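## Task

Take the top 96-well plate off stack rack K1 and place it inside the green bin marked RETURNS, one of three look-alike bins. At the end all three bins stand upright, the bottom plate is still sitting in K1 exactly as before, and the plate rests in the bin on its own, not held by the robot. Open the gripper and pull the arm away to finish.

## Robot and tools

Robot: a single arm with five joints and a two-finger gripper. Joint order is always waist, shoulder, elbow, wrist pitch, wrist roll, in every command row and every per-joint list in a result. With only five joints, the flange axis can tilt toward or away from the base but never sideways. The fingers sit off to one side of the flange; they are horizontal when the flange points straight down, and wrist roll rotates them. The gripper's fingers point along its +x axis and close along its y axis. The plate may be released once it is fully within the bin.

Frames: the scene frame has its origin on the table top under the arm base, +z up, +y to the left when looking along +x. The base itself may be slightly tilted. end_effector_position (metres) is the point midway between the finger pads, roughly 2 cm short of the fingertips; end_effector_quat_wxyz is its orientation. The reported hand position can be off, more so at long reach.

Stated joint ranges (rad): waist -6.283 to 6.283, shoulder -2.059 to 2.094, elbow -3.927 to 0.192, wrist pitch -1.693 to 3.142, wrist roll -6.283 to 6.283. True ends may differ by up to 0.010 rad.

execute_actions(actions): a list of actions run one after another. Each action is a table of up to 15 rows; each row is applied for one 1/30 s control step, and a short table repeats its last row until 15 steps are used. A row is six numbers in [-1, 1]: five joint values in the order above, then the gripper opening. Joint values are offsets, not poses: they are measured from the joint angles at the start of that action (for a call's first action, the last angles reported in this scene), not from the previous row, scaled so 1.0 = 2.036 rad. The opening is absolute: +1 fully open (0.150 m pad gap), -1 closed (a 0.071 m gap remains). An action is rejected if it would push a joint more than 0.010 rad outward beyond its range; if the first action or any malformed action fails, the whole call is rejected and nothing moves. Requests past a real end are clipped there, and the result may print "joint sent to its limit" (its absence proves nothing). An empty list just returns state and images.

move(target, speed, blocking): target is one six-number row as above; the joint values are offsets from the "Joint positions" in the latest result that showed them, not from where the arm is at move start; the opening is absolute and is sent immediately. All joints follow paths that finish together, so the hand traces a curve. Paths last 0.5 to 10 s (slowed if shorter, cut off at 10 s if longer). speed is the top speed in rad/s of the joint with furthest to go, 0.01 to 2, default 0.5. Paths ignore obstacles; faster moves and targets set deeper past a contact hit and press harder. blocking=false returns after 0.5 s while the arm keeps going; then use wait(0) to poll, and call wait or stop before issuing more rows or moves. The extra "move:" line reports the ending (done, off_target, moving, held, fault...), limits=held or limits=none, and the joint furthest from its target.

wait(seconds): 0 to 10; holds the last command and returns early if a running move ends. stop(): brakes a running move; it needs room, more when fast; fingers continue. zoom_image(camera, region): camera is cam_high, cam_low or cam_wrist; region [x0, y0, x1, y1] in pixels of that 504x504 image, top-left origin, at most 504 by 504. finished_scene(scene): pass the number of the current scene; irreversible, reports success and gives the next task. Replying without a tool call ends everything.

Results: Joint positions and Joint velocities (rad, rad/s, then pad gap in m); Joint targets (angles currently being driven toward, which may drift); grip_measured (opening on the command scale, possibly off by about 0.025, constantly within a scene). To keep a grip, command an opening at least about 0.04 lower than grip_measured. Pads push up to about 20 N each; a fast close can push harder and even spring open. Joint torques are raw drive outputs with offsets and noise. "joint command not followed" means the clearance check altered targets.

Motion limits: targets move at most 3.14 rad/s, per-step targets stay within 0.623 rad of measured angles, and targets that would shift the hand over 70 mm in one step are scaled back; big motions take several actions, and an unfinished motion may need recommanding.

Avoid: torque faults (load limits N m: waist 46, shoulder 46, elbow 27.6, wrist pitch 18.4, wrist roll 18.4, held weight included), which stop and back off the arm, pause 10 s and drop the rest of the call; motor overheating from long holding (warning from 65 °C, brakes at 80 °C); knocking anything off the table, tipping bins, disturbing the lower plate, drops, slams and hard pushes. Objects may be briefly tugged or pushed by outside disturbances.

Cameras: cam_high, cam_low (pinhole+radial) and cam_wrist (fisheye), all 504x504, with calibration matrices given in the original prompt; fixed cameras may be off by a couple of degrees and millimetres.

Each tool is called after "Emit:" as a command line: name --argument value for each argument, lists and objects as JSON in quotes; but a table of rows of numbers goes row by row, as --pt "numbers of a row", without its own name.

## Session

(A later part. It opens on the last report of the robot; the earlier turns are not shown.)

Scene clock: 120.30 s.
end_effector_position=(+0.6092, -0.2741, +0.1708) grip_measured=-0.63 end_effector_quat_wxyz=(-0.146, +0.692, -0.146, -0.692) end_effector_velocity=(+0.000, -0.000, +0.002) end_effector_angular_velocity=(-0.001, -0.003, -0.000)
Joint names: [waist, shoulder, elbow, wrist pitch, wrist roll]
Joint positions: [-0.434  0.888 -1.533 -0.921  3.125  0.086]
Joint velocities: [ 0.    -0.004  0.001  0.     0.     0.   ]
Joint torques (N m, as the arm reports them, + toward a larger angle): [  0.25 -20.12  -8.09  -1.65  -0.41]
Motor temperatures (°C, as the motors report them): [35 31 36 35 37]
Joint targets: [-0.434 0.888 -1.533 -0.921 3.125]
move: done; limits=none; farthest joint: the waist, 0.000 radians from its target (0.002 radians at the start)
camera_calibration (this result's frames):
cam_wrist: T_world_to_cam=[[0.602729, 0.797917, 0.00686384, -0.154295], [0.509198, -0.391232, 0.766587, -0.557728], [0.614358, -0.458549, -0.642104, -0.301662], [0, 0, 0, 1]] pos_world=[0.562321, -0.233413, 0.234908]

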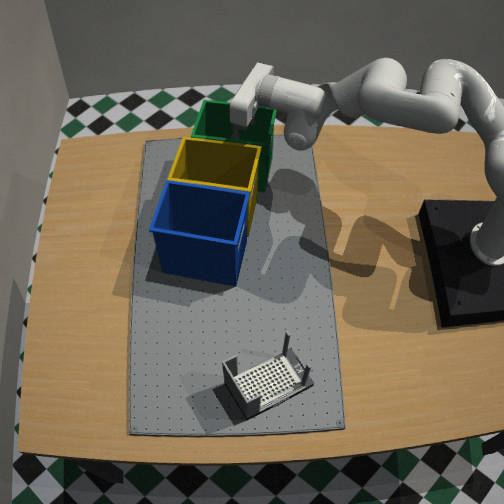

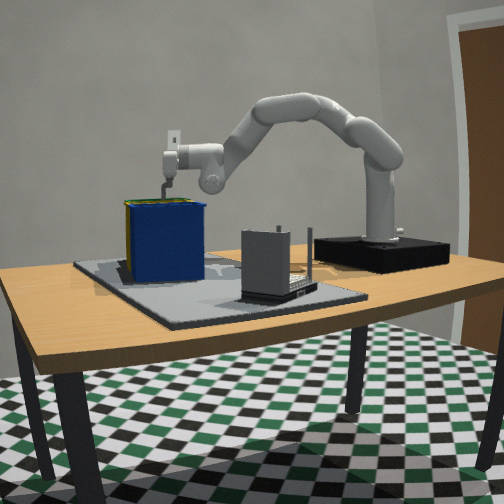

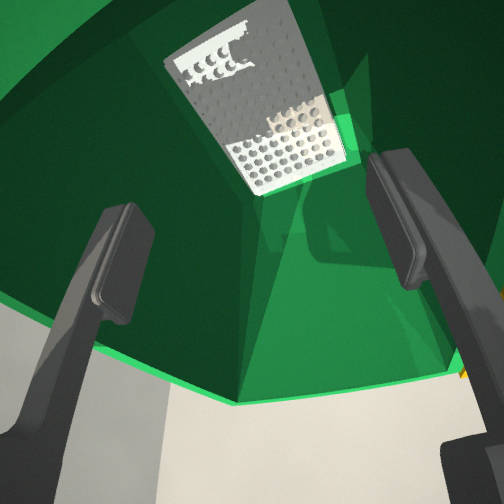

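Emit:
move --target '[0.0, -0.1965, 0.0491, 0.1474, 0, -0.9]' --speed 0.5

Scene clock: 122.73 s.
end_effector_position=(+0.5902, -0.2688, +0.3478) grip_measured=-0.90 end_effector_quat_wxyz=(-0.146, +0.692, -0.146, -0.692) end_effector_velocity=(-0.000, +0.000, +0.002) end_effector_angular_velocity=(-0.000, -0.001, +0.000)
Joint names: [waist, shoulder, elbow, wrist pitch, wrist roll]
Joint positions: [-0.434  0.489 -1.433 -0.621  3.125  0.075]
Joint velocities: [ 0.    -0.004  0.     0.002  0.     0.   ]
Joint torques (N m, as the arm reports them, + toward a larger angle): [  0.25 -18.05  -9.71  -1.63  -0.32]
Motor temperatures (°C, as the motors report them): [35 31 36 35 37]
Joint targets: [-0.434 0.488 -1.433 -0.621 3.125]
move: done; limits=none; farthest joint: the shoulder, 0.001 radians from its target (0.400 radians at the start)
camera_calibration (this result's frames):
cam_wrist: T_world_to_cam=[[0.602727, 0.797919, 0.00673765, -0.148221], [0.509588, -0.3914, 0.766241, -0.681855], [0.614036, -0.458401, -0.642518, -0.173526], [0, 0, 0, 1]] pos_world=[0.543353, -0.228154, 0.411971]

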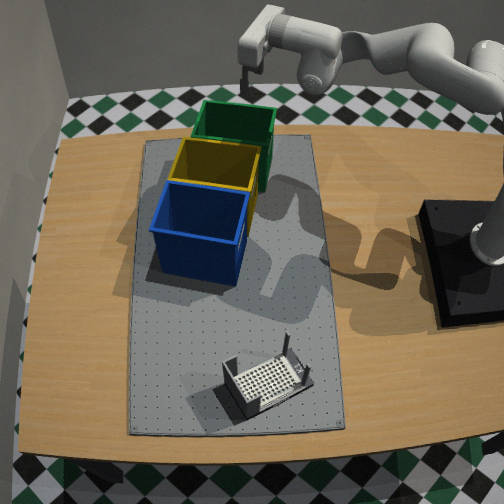

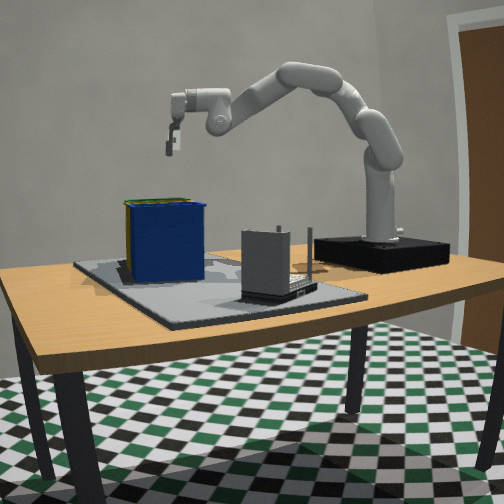

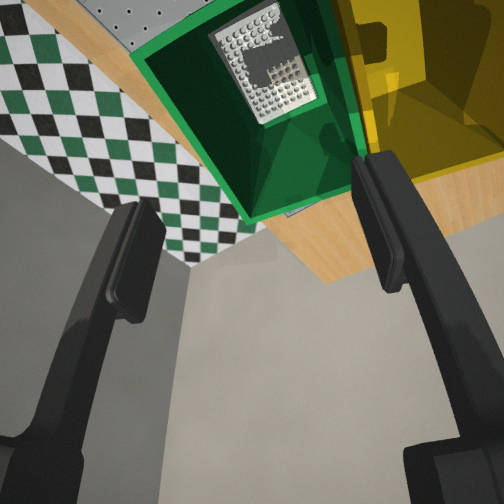

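Emit:
zoom_image --camera "cam_high" --region '[215, 325, 320, 425]'

Emit:
zoom_image --camera "cam_high" --region '[130, 80, 330, 300]'

Region (215, 325, 320, 425) of cam_high's 504x504 image, scaled by 4.800, with more detail than that image has; it fills the top 480 rows of this view, and the rest is white.

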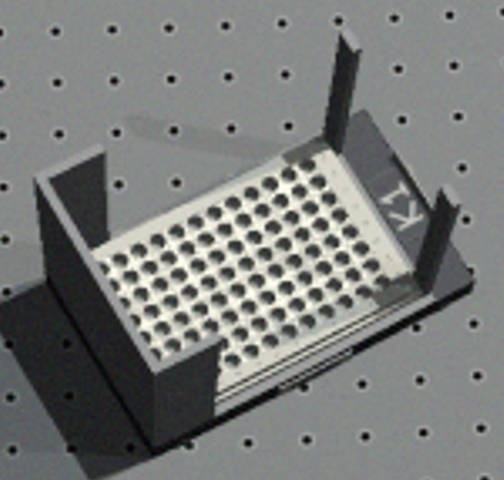

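Region (130, 80, 330, 300) of cam_high's 504x504 image, scaled by 2.291, with more detail than that image has; it fills the left 458 columns of this view, and the rest is white.

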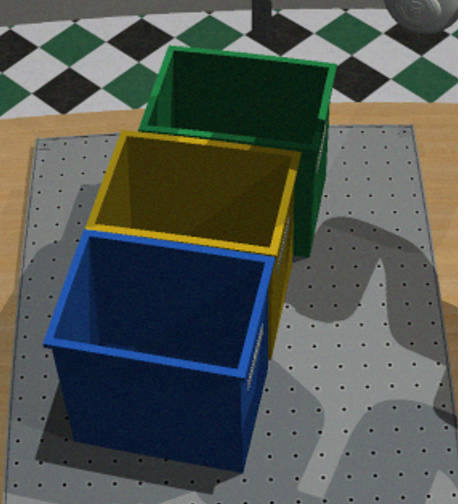

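The plate lies flat in the green bin, all bins are upright, and the lower plate is still in K1. Ending scene 1.

Emit:
finished_scene --scene 1

The scene is finished: the task was done.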